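# Stand the fallen green post upright inside the cyan circle

## Task

Lift the green post that is lying on its side, turn it so it stands vertically, and lower it so its entire base rests within the cyan circle; then open the gripper so it no longer holds the post and move the gripper away from it.

## Robot and tools

Robot: one arm with a two-finger parallel gripper. Joints from base outward: waist, shoulder, elbow, wrist pitch, wrist yaw, wrist roll. The fingers extend along the gripper's own +x axis and close along its y axis. The reported end_effector_position is the point midway between the finger pads, roughly 3 to 4 cm short of the fingertips.

Frame: all positions and orientations are in the scene frame. Its origin sits on the table surface beneath the arm base; +z is up; looking along +x, +y points left. Positions are in metres; orientations are quaternions written w first (qw, qx, qy, qz). The base may be slightly tilted relative to the table, and the reported hand position can be a little wrong, especially when the arm reaches far.

A command row is always 8 numbers in this order: x, y, z, qw, qx, qy, qz, opening. The first seven are an absolute target pose for the gripper in the scene frame, not an offset. opening runs from -1 to 1: +1 is fully open (0.088 m), empty fingers touch at about -0.80, and anything lower does not close them further. Going from open to closed takes at least about 0.5 s.

Tools:
- execute_actions(actions): actions is a list of actions; each action is a list of 1 to 15 rows; each row is 8 numbers as above. Each row is applied for one control step of 1/30 s; if an action has fewer than 15 rows, its final row is repeated to fill 15 steps. An action whose target lies more than 0.6 m from the gripper's starting position along any of the gripper's axes is rejected; if the first action fails that check, or any action is malformed, nothing runs. An empty list just reports state and images. Put the same quaternion in every row if you want the orientation held; do not copy a drifted reported quaternion.
- move(target, speed, blocking): target is one 8-number row (absolute pose plus opening). The gripper follows a straight path there, turning the shorter way. speed is the path's top speed in m/s, 0.002 to 0.5 (default 0.25); rotation is capped at twice that in rad/s. The path takes 0.5 to 10 s and halts after 10 s even if short. The opening is applied when the move begins. The path ignores obstacles; faster contact hits harder, and aiming further past a contact presses harder. The actual gripper lags, can wander off the path and can exceed speed, particularly with the arm nearly extended. blocking=false returns after 0.5 s while motion continues; until a result shows the move ended, other moves and execute_actions are refused, so use wait or stop.
- wait(seconds): 0 to 10; the arm keeps its last command; returns early if a running move finishes.
- stop(): brakes a running move; braking needs distance, more at speed; fingers are not stopped.
- zoom_image(camera, region): camera is cam_high, cam_low or cam_wrist; region is [x0, y0, x1, y1] in image pixels, origin top-left, at most 504 by 504.
- finished_scene(scene): ends the scene with that number after the robot holds its last command; irreversible. Replying with no tool call also ends things.

Control behaviour: every control step, the commanded pose is clamped to within 70 mm and 16 degrees of the measured pose, then reached by damped inverse kinematics favouring position over orientation. A distant target may need several actions; after an action the arm only continues to the last clamped pose. Joint friction can leave the gripper short or slightly tilted, and tiny moves may not happen, so check pose after each step and correct tilt. Between replies the robot keeps holding its last command while the simulation runs.

Results: the state line gives gripper position, quaternion and linear/angular velocity. Joint positions and velocities list the six joints (rad, rad/s) then the finger-pad gap (m, m/s). Joint ranges (rad): waist -3.054 to 3.054, shoulder 0 to 3.142, elbow 0 to 2.356, wrist pitch -1.571 to 1.571, wrist yaw -1.571 to 1.571, wrist roll -3.142 to 3.142. "Hand target" is the pose the controller is currently driving toward. Step readings list positions at some steps; HELD marks a step partly held back. "pose unreachable" means the clearance check (which treats any mount under the base as arm) altered or blocked the command. A move adds a "move:" line: its ending (done = settled near target; off_target, moving, held, fault) and limits (paced = pose clipped; held = some steps blocked, after which motion can jump faster than speed), plus distance to target. grip_measured is the finger opening on the command scale; it may be offset by about 1 mm and, while squeezing a rigid part, read up to about 0.061 narrower than the pads. To hold something, command about 0.07 below grip_measured; smaller gaps grip lighter. Parts thinner than about 3 mm get proportionally less force. grip_effort_n is the gripper motor's output in newtons (negative closes), capped near 83 N, with friction residue, offset and noise; n/a when unavailable. Pad force tops out around 34 to 49 N.

Cameras: cam_high, cam_low, cam_wrist, each 504x504, with the supplied calibration (K, distortion, world-to-camera transform); fixed cameras may be off by a couple of degrees and millimetres, and results list changed numbers.

Avoid: knocking or placing anything off the table (fails the task); drops, slips, slams and hard pushes. Joint load limits (N m): waist 16.8, shoulder 20.8, elbow 20.8, wrist pitch 5.49, wrist yaw 5.47, wrist roll 5.13, including held weight; reaching one halts the arm for 10 s and skips the rest of the call. Holding loads heats motors: MOTOR HOT appears from 50 °C; at 95 °C the arm is held (OVER-TEMPERATURE FAULT) and may lose power if it does not cool. Occasional outside tugs on held parts or pushes on loose objects can occur. Finish by opening the fingers and withdrawing from the upright post.

Each tool is called after "Emit:" as name([rows], argument=value, ...), one row to a line, values as JSON.

## Session

Emit:
execute_actions(actions=[])

Scene clock: 0.00 s.
end_effector_position=(+0.3675, -0.3004, +0.1181) grip_measured=+0.845 grip_effort_n=n/a end_effector_quat_wxyz=(+0.758, -0.423, +0.223, -0.443) end_effector_velocity=(-0.001, -0.001, -0.002) end_effector_angular_velocity=(+0.011, -0.000, -0.001)
Joint positions: [-0.324  2.924  1.036  1.201  0.443 -0.196  0.08 ]
Joint velocities: [-0.002  0.002  0.002 -0.007 -0.007  0.007 -0.   ]
Heat: hottest shoulder 28 °C (+0.0 °C/min).
Hand target: +0.368, -0.300, +0.118; +0.758, -0.423, +0.223, -0.443

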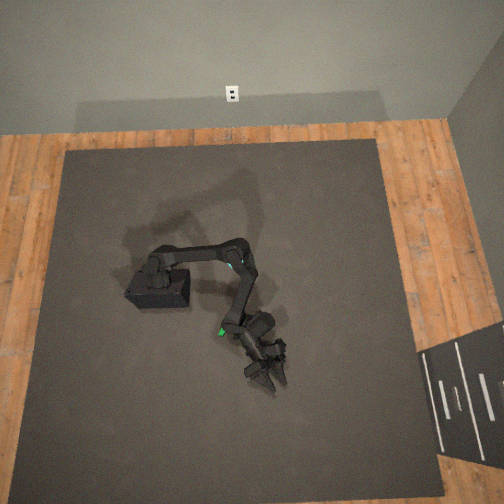

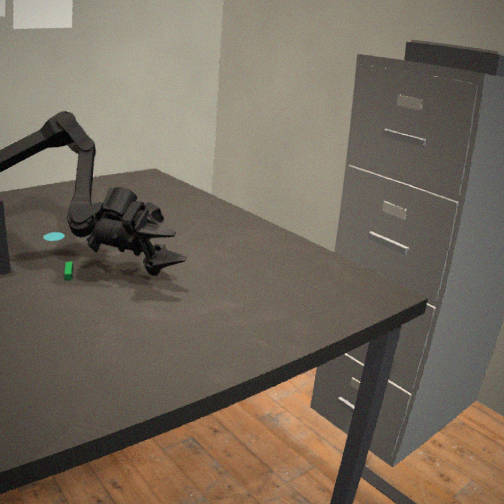

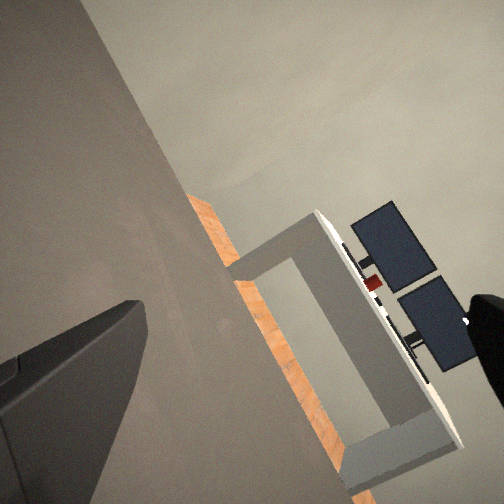

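Emit:
move(target=[0.2,-0.15,0.25,0.707,0,0.707,0,1])

Scene clock: 3.73 s.
end_effector_position=(+0.1986, -0.1467, +0.2505) grip_measured=+1.000 grip_effort_n=15.1 end_effector_quat_wxyz=(+0.705, -0.001, +0.709, -0.001) end_effector_velocity=(-0.003, +0.003, +0.002) end_effector_angular_velocity=(+0.011, +0.012, +0.013)
Joint positions: [-0.95   2.308  1.387 -1.329 -0.409 -1.122  0.088]
Joint velocities: [-0.002 -0.002  0.002 -0.022  0.007 -0.022  0.   ]
Heat: hottest shoulder 28 °C (+0.0 °C/min).
Hand target: +0.199, -0.150, +0.250; +0.704, -0.000, +0.710, -0.001
Off the commanded pose: 0.004 m, 0 deg.
move: done
camera_calibration (this result's frames):
cam_wrist: T_world_to_cam=[[-0.0274095, -0.9994, -0.0211807, -0.126734], [-0.928276, 0.017586, 0.371475, 0.12696], [-0.37088, 0.0298435, -0.928201, 0.383191], [0, 0, 0, 1]] pos_world=[0.256498, -0.140326, 0.305831]

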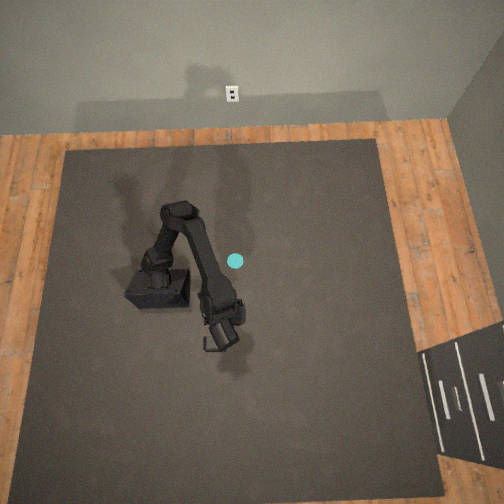

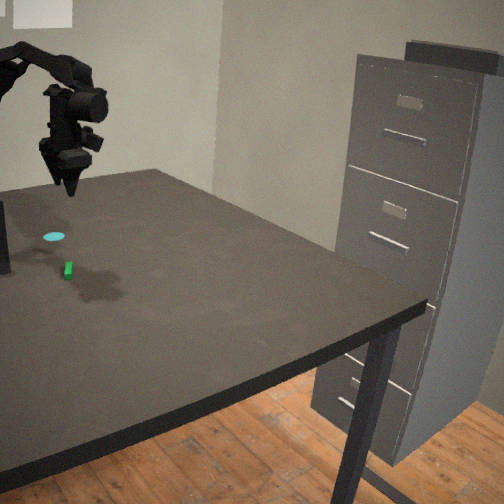

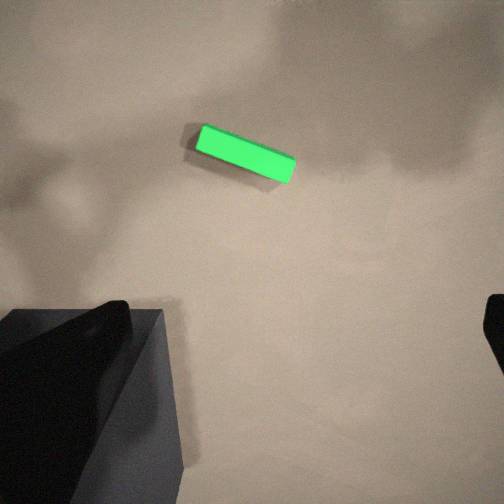

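Emit:
move(target=[0.235,-0.054,0.085,0.523,0.316,0.217,-0.761,1])

Scene clock: 9.37 s.
end_effector_position=(+0.2342, -0.0534, +0.0861) grip_measured=+1.000 grip_effort_n=13.7 end_effector_quat_wxyz=(-0.527, -0.320, -0.216, +0.758) end_effector_velocity=(-0.000, +0.001, +0.000) end_effector_angular_velocity=(+0.005, -0.006, -0.010)
Joint positions: [-0.006  2.013  0.851 -0.642 -0.024  1.807  0.088]
Joint velocities: [-0.002 -0.002  0.002 -0.007 -0.007  0.007  0.   ]
Heat: hottest shoulder 29 °C (+6.4 °C/min).
Hand target: +0.235, -0.054, +0.085; -0.525, -0.317, -0.215, +0.760
Off the commanded pose: 0.001 m, 1 deg.
move: done
camera_calibration (this result's frames):
cam_wrist: T_world_to_cam=[[-0.934252, 0.353644, -0.0459261, 0.250772], [0.342365, 0.853414, -0.393028, 0.0322299], [-0.0997982, -0.382911, -0.918379, 0.154702], [0, 0, 0, 1]] pos_world=[0.238689, -0.0569524, 0.16626]

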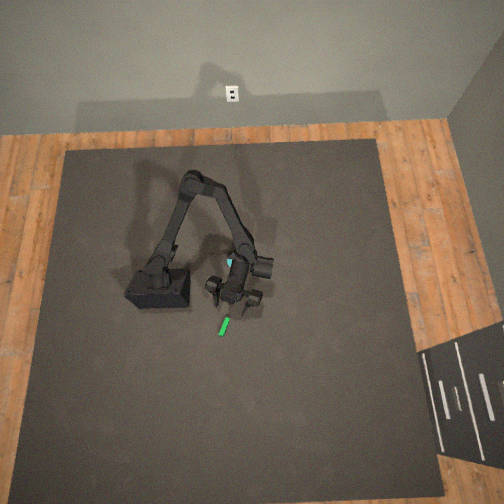

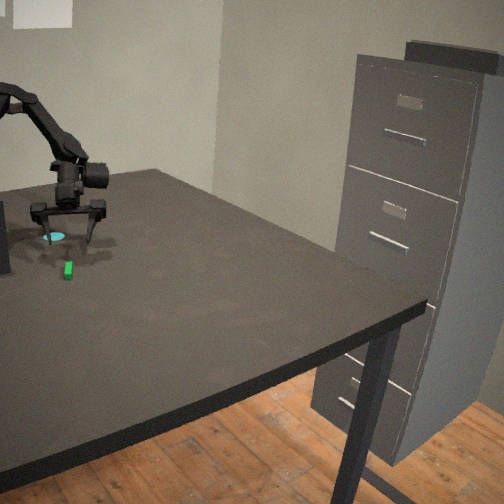

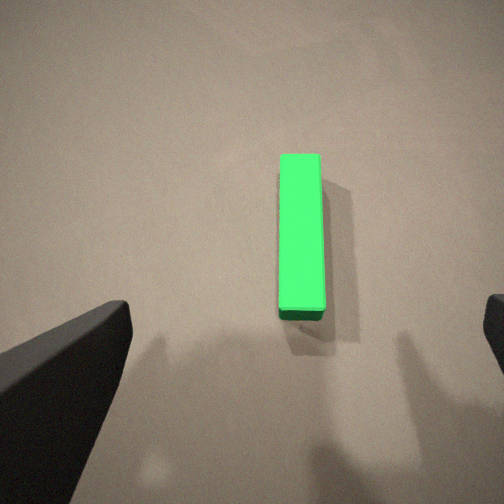

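Emit:
move(target=[0.211,-0.094,0.029,0.523,0.316,0.217,-0.761,0.3], speed=0.1)

Emit:
move(target=[0.211,-0.094,0.029,0.523,0.316,0.217,-0.761,-0.6])

Emit:
move(target=[0.25,0.06,0.16,0.523,0.316,0.217,-0.761,-0.6])

Scene clock: 10.67 s.
end_effector_position=(+0.2150, -0.0932, +0.0314) grip_measured=+0.303 grip_effort_n=-18.4 end_effector_quat_wxyz=(-0.528, -0.317, -0.215, +0.758) end_effector_velocity=(-0.004, -0.002, +0.000) end_effector_angular_velocity=(-0.006, +0.016, -0.007)
Joint positions: [ 0.035  2.233  0.764 -0.334 -0.028  1.844  0.054]
Joint velocities: [-0.002  0.007 -0.002 -0.007  0.007 -0.007 -0.   ]
Heat: hottest shoulder 29 °C (+5.6 °C/min).
Hand target: +0.211, -0.094, +0.029; -0.523, -0.316, -0.217, +0.761
Off the commanded pose: 0.005 m, 1 deg.
move: done
camera_calibration (this result's frames):
cam_wrist: T_world_to_cam=[[-0.935307, 0.350992, -0.0447749, 0.244294], [0.338975, 0.852531, -0.397852, 0.052156], [-0.101471, -0.387292, -0.916356, 0.0871552], [0, 0, 0, 1]] pos_world=[0.219654, -0.0964551, 0.111554]

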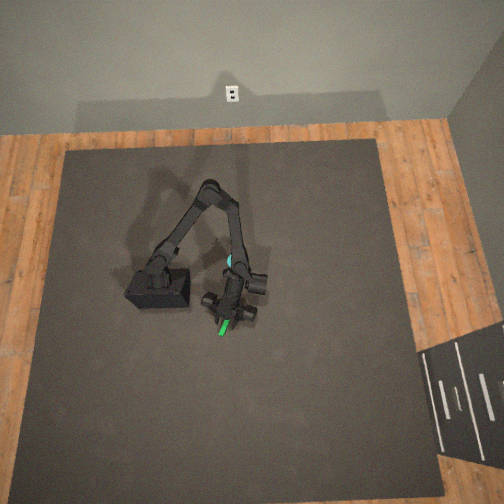

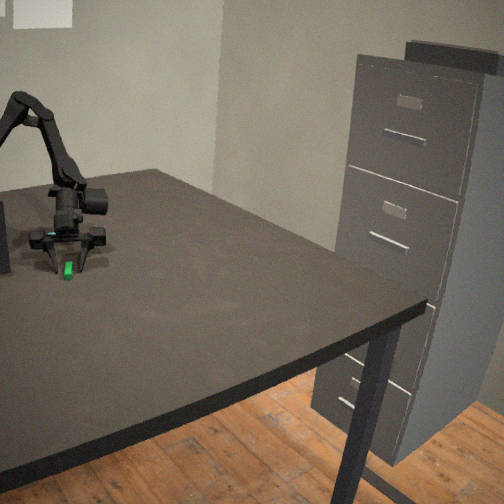

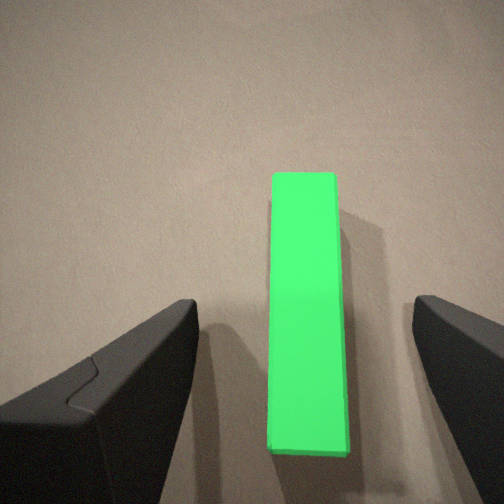

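Scene clock: 11.37 s.
end_effector_position=(+0.2150, -0.0933, +0.0314) grip_measured=-0.493 grip_effort_n=-83.5 end_effector_quat_wxyz=(-0.528, -0.317, -0.215, +0.758) end_effector_velocity=(-0.003, +0.002, +0.001) end_effector_angular_velocity=(+0.009, +0.007, -0.003)
Joint positions: [ 0.035  2.233  0.764 -0.334 -0.028  1.845  0.015]
Joint velocities: [-0.002 -0.007 -0.007 -0.007 -0.007 -0.007 -0.   ]
Heat: hottest shoulder 29 °C (+5.3 °C/min).
Hand target: +0.211, -0.094, +0.029; -0.523, -0.316, -0.217, +0.761
Off the commanded pose: 0.005 m, 1 deg.
move: done
camera_calibration (this result's frames):
cam_wrist: T_world_to_cam=[[-0.935228, 0.351159, -0.0451176, 0.24432], [0.339222, 0.852279, -0.398181, 0.0521407], [-0.101372, -0.387695, -0.916197, 0.087111], [0, 0, 0, 1]] pos_world=[0.219638, -0.096461, 0.111595]

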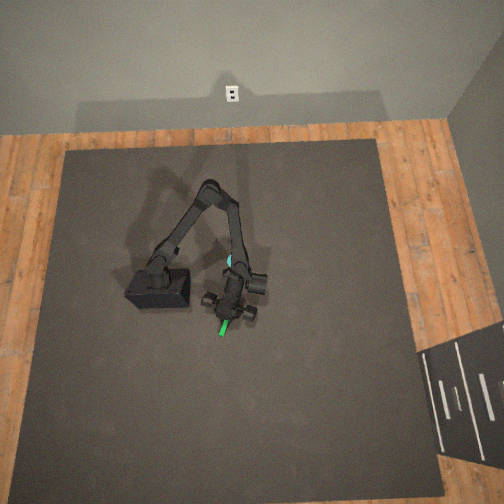

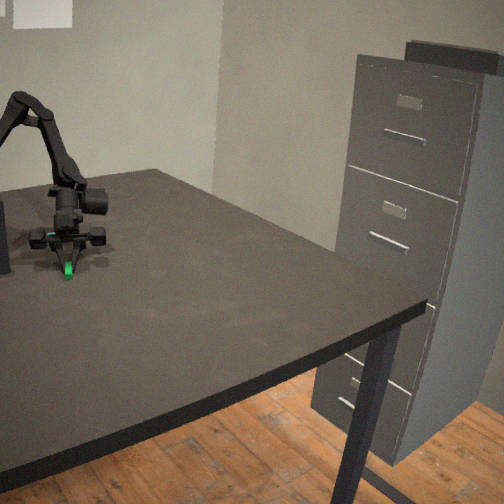

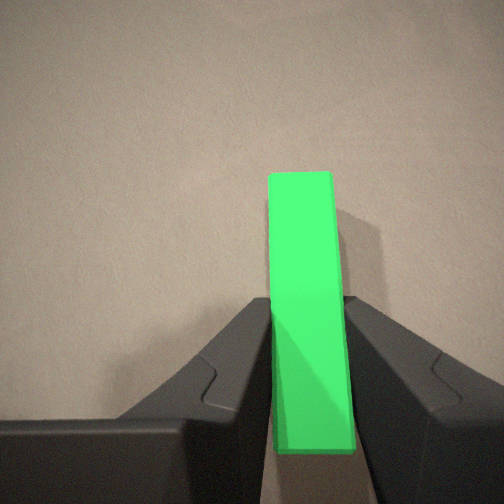

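Scene clock: 12.70 s.
end_effector_position=(+0.2466, +0.0574, +0.1589) grip_measured=-0.493 grip_effort_n=-83.5 end_effector_quat_wxyz=(-0.520, -0.313, -0.217, +0.764) end_effector_velocity=(-0.004, +0.001, +0.001) end_effector_angular_velocity=(+0.003, +0.008, -0.024)
Joint positions: [ 0.096  1.751  1.131 -1.204 -0.044  1.903  0.015]
Joint velocities: [-0.002  0.002  0.002 -0.022 -0.007  0.007  0.   ]
Heat: hottest shoulder 29 °C (+4.7 °C/min).
Hand target: +0.249, +0.060, +0.160; -0.523, -0.316, -0.217, +0.761
Off the commanded pose: 0.004 m, 1 deg.
move: done
camera_calibration (this result's frames):
cam_wrist: T_world_to_cam=[[-0.930478, 0.365115, -0.0300239, 0.222353], [0.345484, 0.847272, -0.40345, -0.0366857], [-0.121867, -0.385774, -0.914509, 0.270224], [0, 0, 0, 1]] pos_world=[0.2525, 0.0541439, 0.238997]

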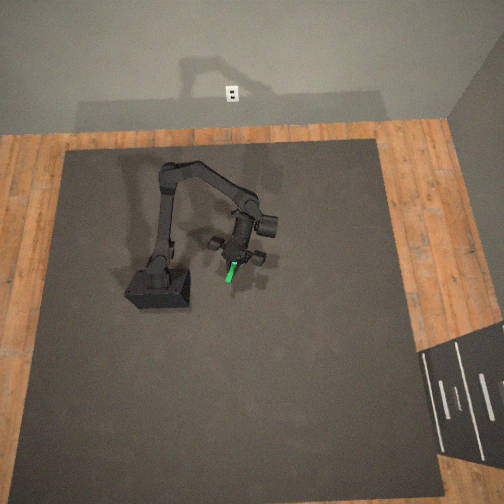

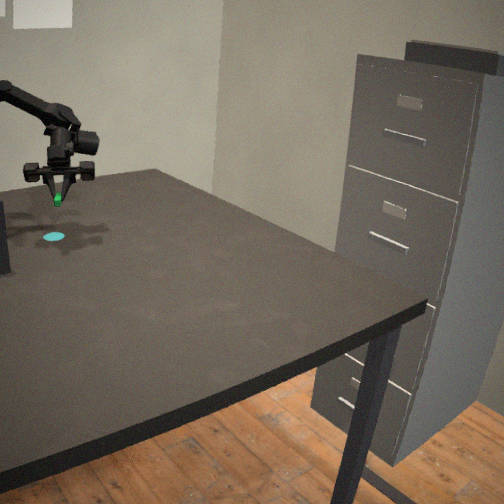

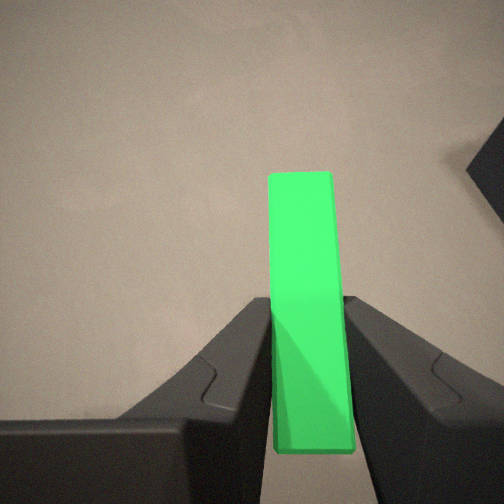

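Emit:
move(target=[0.24,0.1,0.15,0.593,-0.146,0.692,-0.385,-0.6], speed=0.5)

Emit:
move(target=[0.227,0.142,0.09,0.191,-0.8,0.462,0.331,-0.6], speed=0.5)

Emit:
zoom_image(camera="cam_low", region=[0,140,140,280])

Scene clock: 15.00 s.
end_effector_position=(+0.2378, +0.0958, +0.1480) grip_measured=-0.493 grip_effort_n=-83.5 end_effector_quat_wxyz=(+0.587, -0.145, +0.694, -0.391) end_effector_velocity=(-0.003, +0.002, -0.001) end_effector_angular_velocity=(+0.025, +0.017, +0.002)
Joint positions: [ 0.224  1.716  1.17  -1.277 -0.074  0.463  0.015]
Joint velocities: [-0.002 -0.002 -0.002 -0.007 -0.022 -0.022 -0.   ]
Heat: hottest shoulder 29 °C (+4.0 °C/min).
Hand target: +0.240, +0.100, +0.150; +0.593, -0.146, +0.692, -0.385
Off the commanded pose: 0.005 m, 1 deg.
move: done
camera_calibration (this result's frames):
cam_wrist: T_world_to_cam=[[-0.289313, -0.657541, 0.695656, 0.0379805], [-0.760481, 0.599248, 0.250142, 0.119429], [-0.581349, -0.456664, -0.673418, 0.354333], [0, 0, 0, 1]] pos_world=[0.307803, 0.115217, 0.182319]

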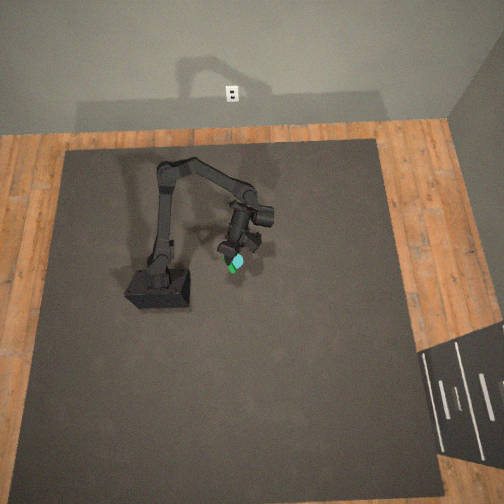

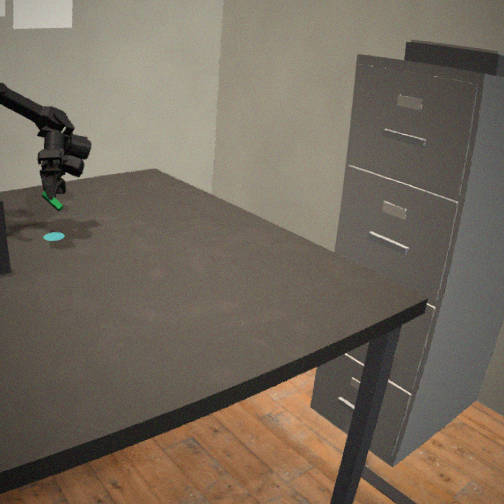

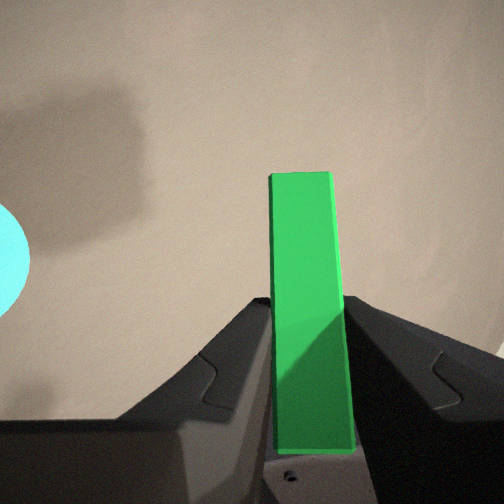

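Scene clock: 17.87 s.
end_effector_position=(+0.2282, +0.1413, +0.0890) grip_measured=-0.493 grip_effort_n=-83.5 end_effector_quat_wxyz=(-0.192, +0.799, -0.465, -0.329) end_effector_velocity=(-0.001, +0.002, -0.002) end_effector_angular_velocity=(+0.013, +0.021, +0.014)
Joint positions: [ 0.648  1.323  0.727 -0.638  0.169 -1.341  0.015]
Joint velocities: [-0.002 -0.002 -0.002  0.007 -0.022 -0.022 -0.   ]
Heat: hottest shoulder 30 °C (+6.7 °C/min).
Hand target: +0.227, +0.141, +0.090; -0.193, +0.800, -0.462, -0.331
Off the commanded pose: 0.002 m, 0 deg.
move: done
camera_calibration (this result's frames):
cam_wrist: T_world_to_cam=[[0.88644, 0.462837, 0.00239938, -0.258799], [0.18145, -0.352278, 0.918138, -0.0403347], [0.425794, -0.813438, -0.396255, 0.125669], [0, 0, 0, 1]] pos_world=[0.18322, 0.207797, 0.0874506]

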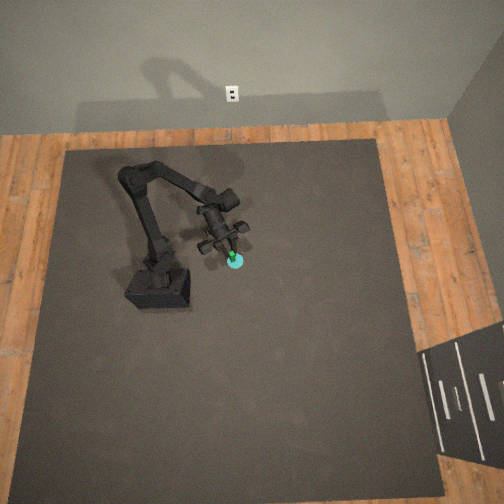

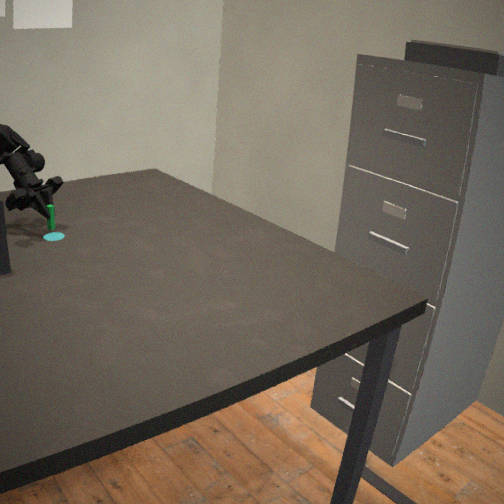

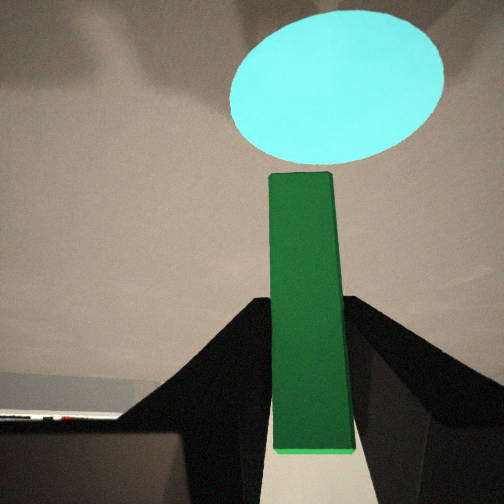

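Region (0, 140, 140, 280) of cam_low's 504x504 image, scaled by 3.600, with more detail than that image has.

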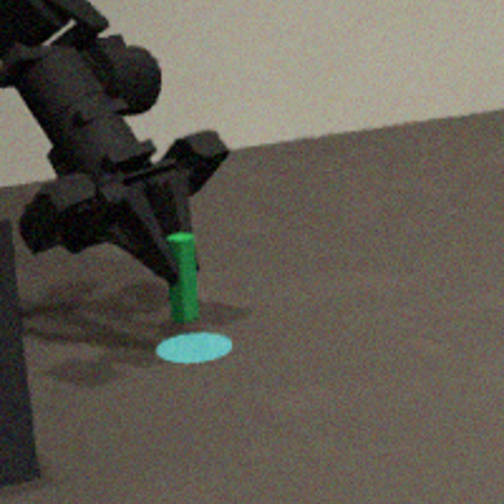

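Emit:
move(target=[0.234,0.152,0.07,0.191,-0.8,0.462,0.331,-0.6], speed=0.05)

Emit:
zoom_image(camera="cam_low", region=[0,170,100,270])

Scene clock: 18.73 s.
end_effector_position=(+0.2324, +0.1515, +0.0715) grip_measured=-0.493 grip_effort_n=-83.5 end_effector_quat_wxyz=(-0.192, +0.800, -0.461, -0.333) end_effector_velocity=(+0.002, +0.002, -0.000) end_effector_angular_velocity=(+0.010, +0.001, +0.009)
Joint positions: [ 0.703  1.393  0.758 -0.601  0.181 -1.294  0.015]
Joint velocities: [-0.002 -0.002  0.002  0.007 -0.007 -0.007 -0.   ]
Heat: hottest shoulder 30 °C (+6.4 °C/min).
Hand target: +0.234, +0.152, +0.070; -0.191, +0.800, -0.462, -0.331
Off the commanded pose: 0.002 m, 0 deg.
move: done
camera_calibration (this result's frames):
cam_wrist: T_world_to_cam=[[0.883204, 0.468984, 0.00202224, -0.267344], [0.187169, -0.35643, 0.915383, -0.0218769], [0.43002, -0.808092, -0.402579, 0.123936], [0, 0, 0, 1]] pos_world=[0.186919, 0.217735, 0.0704606]

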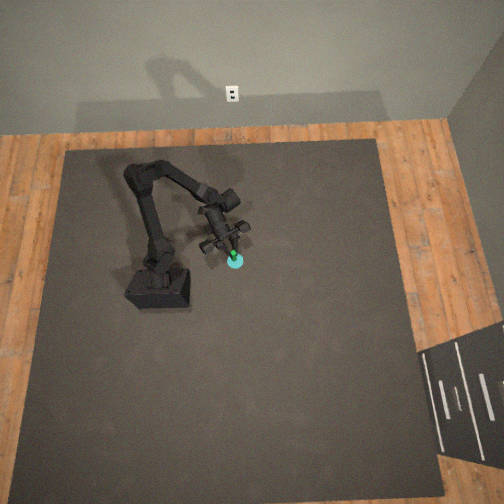

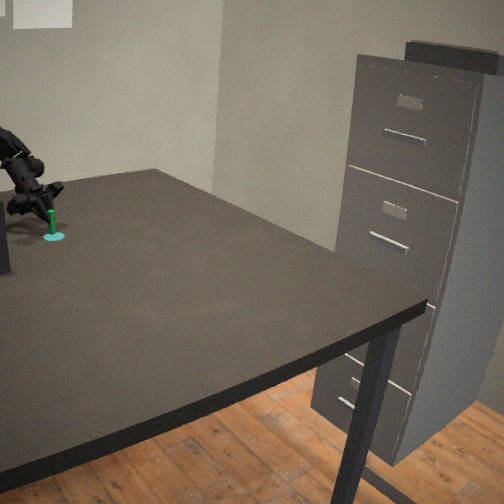

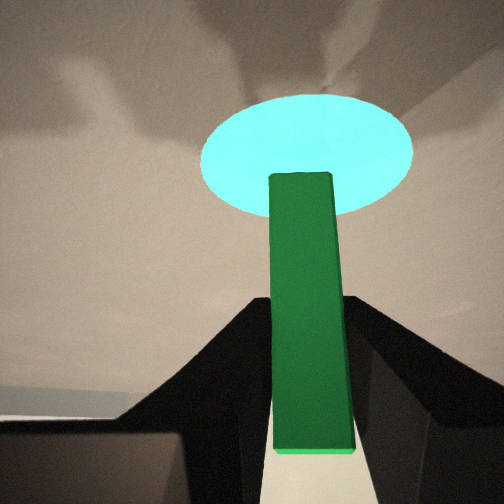

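Region (0, 170, 100, 270) of cam_low's 504x504 image, scaled by 5.040, with more detail than that image has.

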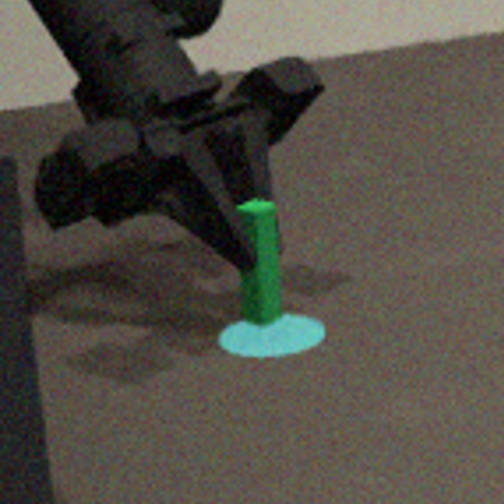

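About 9 mm to go.

Emit:
move(target=[0.237,0.15,0.061,0.191,-0.8,0.462,0.331,-0.6], speed=0.03)

Emit:
zoom_image(camera="cam_low", region=[0,170,100,270])

Scene clock: 19.57 s.
end_effector_position=(+0.2362, +0.1506, +0.0626) grip_measured=-0.493 grip_effort_n=-83.5 end_effector_quat_wxyz=(-0.193, +0.800, -0.460, -0.332) end_effector_velocity=(-0.009, -0.002, -0.003) end_effector_angular_velocity=(+0.007, +0.045, -0.015)
Joint positions: [ 0.711  1.431  0.758 -0.563  0.184 -1.286  0.015]
Joint velocities: [ 0.002 -0.002 -0.007 -0.022 -0.037 -0.007  0.   ]
Heat: hottest shoulder 30 °C (+6.1 °C/min).
Hand target: +0.237, +0.150, +0.061; -0.191, +0.800, -0.462, -0.331
Off the commanded pose: 0.002 m, 0 deg.
move: done
camera_calibration (this result's frames):
cam_wrist: T_world_to_cam=[[0.882659, 0.469994, 0.00425819, -0.270367], [0.186088, -0.357767, 0.915081, -0.0143468], [0.431606, -0.806913, -0.403247, 0.117499], [0, 0, 0, 1]] pos_world=[0.190599, 0.21675, 0.0616608]

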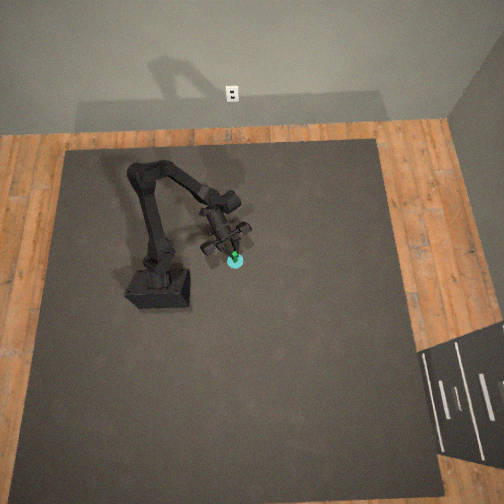

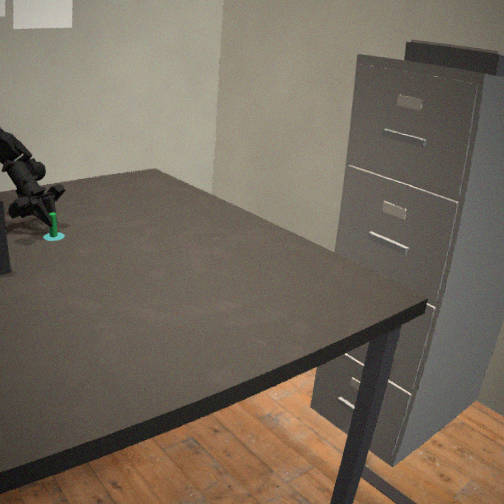

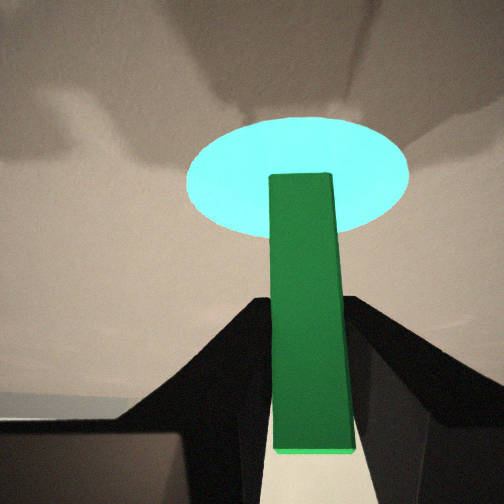

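Region (0, 170, 100, 270) of cam_low's 504x504 image, scaled by 5.040, with more detail than that image has.

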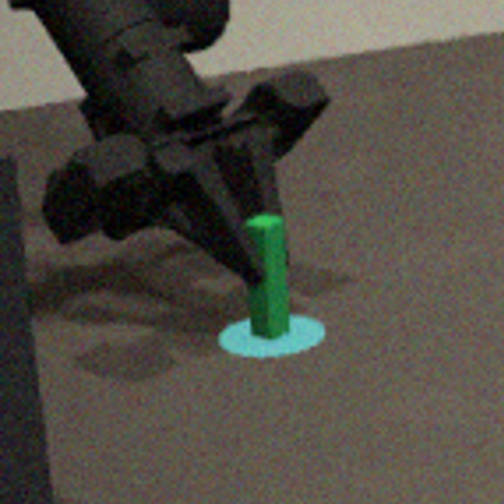

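Emit:
move(target=[0.237,0.15,0.057,0.191,-0.8,0.462,0.331,-0.6], speed=0.02)

Emit:
move(target=[0.237,0.15,0.058,0.191,-0.8,0.462,0.331,0.4])

Emit:
move(target=[0.2,0.21,0.14,0.191,-0.8,0.462,0.331,0.4])

Scene clock: 20.37 s.
end_effector_position=(+0.2377, +0.1500, +0.0618) grip_measured=-0.493 grip_effort_n=-83.5 end_effector_quat_wxyz=(-0.194, +0.803, -0.460, -0.327) end_effector_velocity=(+0.002, +0.002, -0.000) end_effector_angular_velocity=(+0.010, +0.001, +0.008)
Joint positions: [ 0.715  1.438  0.758 -0.554  0.197 -1.278  0.015]
Joint velocities: [-0.002 -0.002  0.002  0.007 -0.007 -0.007 -0.   ]
Heat: hottest shoulder 30 °C (+5.9 °C/min).
Hand target: +0.237, +0.150, +0.057; -0.191, +0.800, -0.462, -0.331
Off the commanded pose: 0.005 m, 1 deg.
move: done
camera_calibration (this result's frames):
cam_wrist: T_world_to_cam=[[0.882759, 0.469674, 0.0119538, -0.271941], [0.175309, -0.352888, 0.919096, -0.0125052], [0.435894, -0.809244, -0.393853, 0.114767], [0, 0, 0, 1]] pos_world=[0.192224, 0.216185, 0.0599454]

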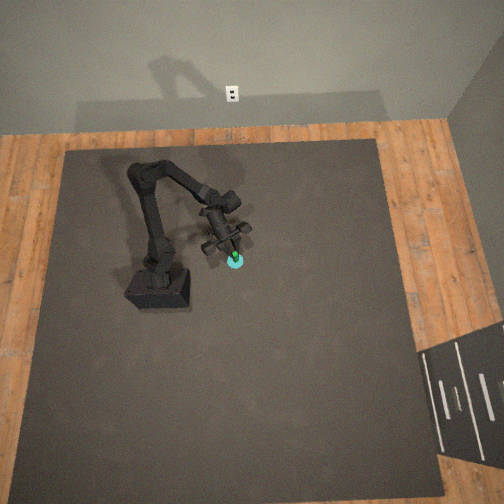

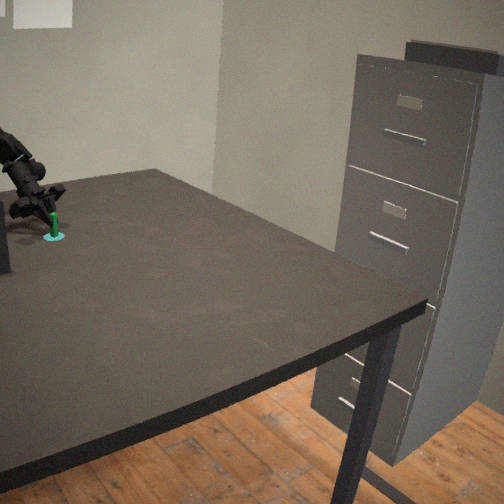

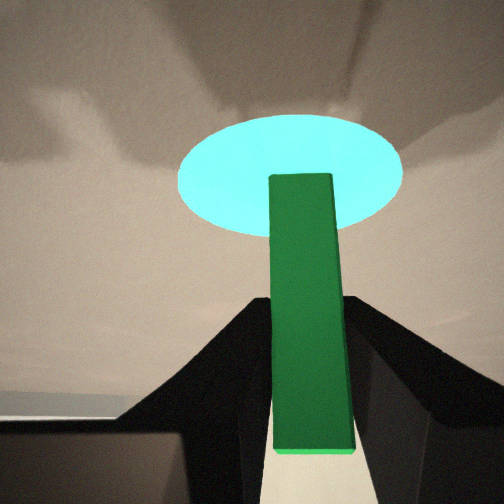

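Scene clock: 21.07 s.
end_effector_position=(+0.2372, +0.1505, +0.0606) grip_measured=+0.397 grip_effort_n=16.0 end_effector_quat_wxyz=(-0.193, +0.802, -0.460, -0.329) end_effector_velocity=(-0.002, -0.001, +0.000) end_effector_angular_velocity=(-0.007, +0.021, +0.008)
Joint positions: [ 0.718  1.44   0.758 -0.552  0.194 -1.278  0.058]
Joint velocities: [-0.002 -0.002 -0.002 -0.007 -0.007 -0.022  0.   ]
Heat: hottest shoulder 30 °C (+5.7 °C/min).
Hand target: +0.237, +0.150, +0.058; -0.191, +0.800, -0.462, -0.331
Off the commanded pose: 0.003 m, 0 deg.
move: done
camera_calibration (this result's frames):
cam_wrist: T_world_to_cam=[[0.882123, 0.470931, 0.00914366, -0.271567], [0.179593, -0.354223, 0.917754, -0.0118377], [0.435438, -0.80793, -0.397044, 0.115004], [0, 0, 0, 1]] pos_world=[0.191604, 0.216612, 0.0590091]

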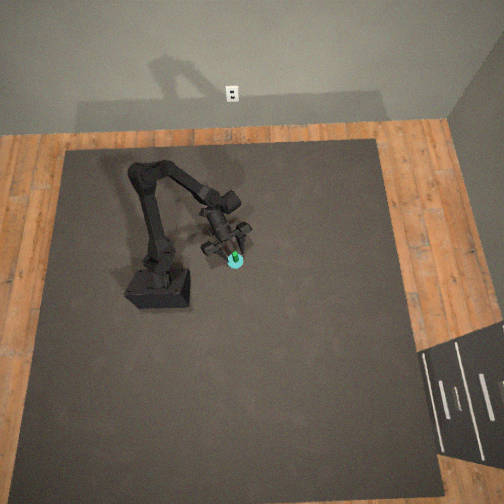

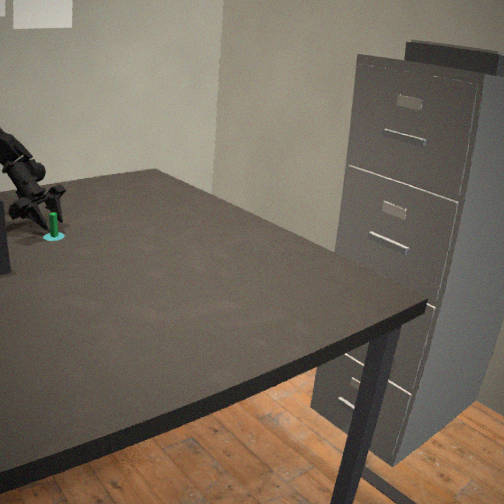

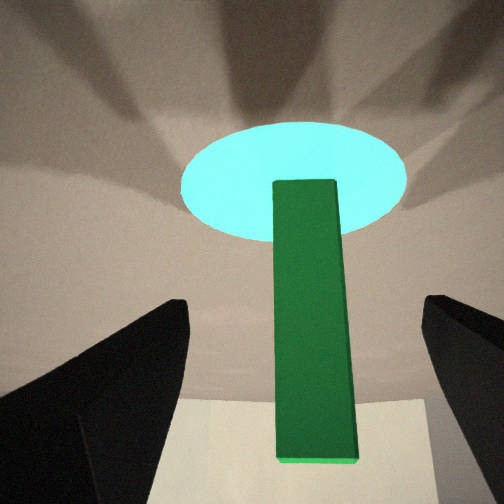

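Scene clock: 22.03 s.
end_effector_position=(+0.1989, +0.2053, +0.1374) grip_measured=+0.397 grip_effort_n=15.6 end_effector_quat_wxyz=(-0.186, +0.797, -0.468, -0.332) end_effector_velocity=(-0.001, +0.000, +0.001) end_effector_angular_velocity=(+0.006, -0.000, -0.010)
Joint positions: [ 0.783  1.214  0.978 -1.036  0.207 -1.217  0.058]
Joint velocities: [-0.002 -0.002  0.002 -0.007 -0.007  0.007 -0.   ]
Heat: hottest shoulder 30 °C (+5.4 °C/min).
Hand target: +0.200, +0.209, +0.140; -0.191, +0.800, -0.462, -0.331
Off the commanded pose: 0.005 m, 1 deg.
move: done
camera_calibration (this result's frames):
cam_wrist: T_world_to_cam=[[0.887721, 0.460212, -0.0124959, -0.260271], [0.192294, -0.345988, 0.918322, -0.0603597], [0.4183, -0.817616, -0.395637, 0.211711], [0, 0, 0, 1]] pos_world=[0.154096, 0.271995, 0.135938]

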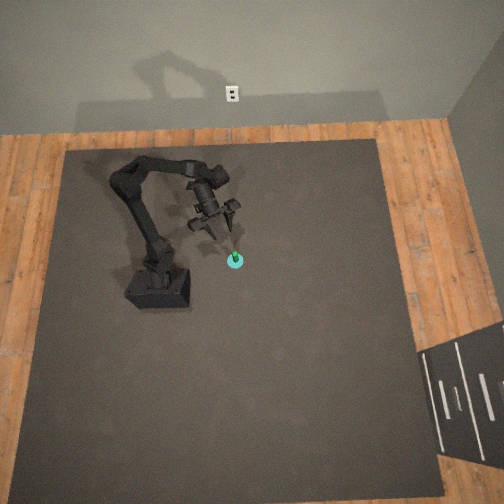

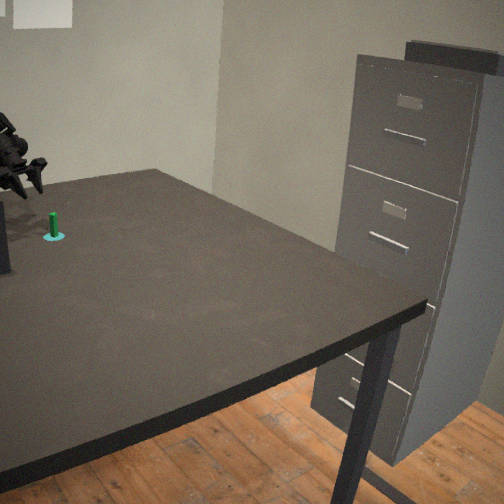

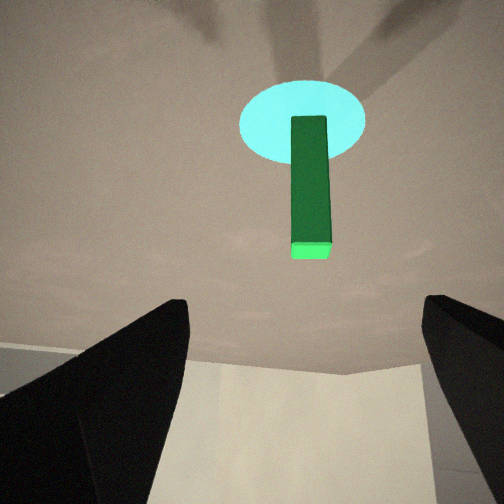

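Emit:
finished_scene(scene=1)

The scene is finished: the task was done.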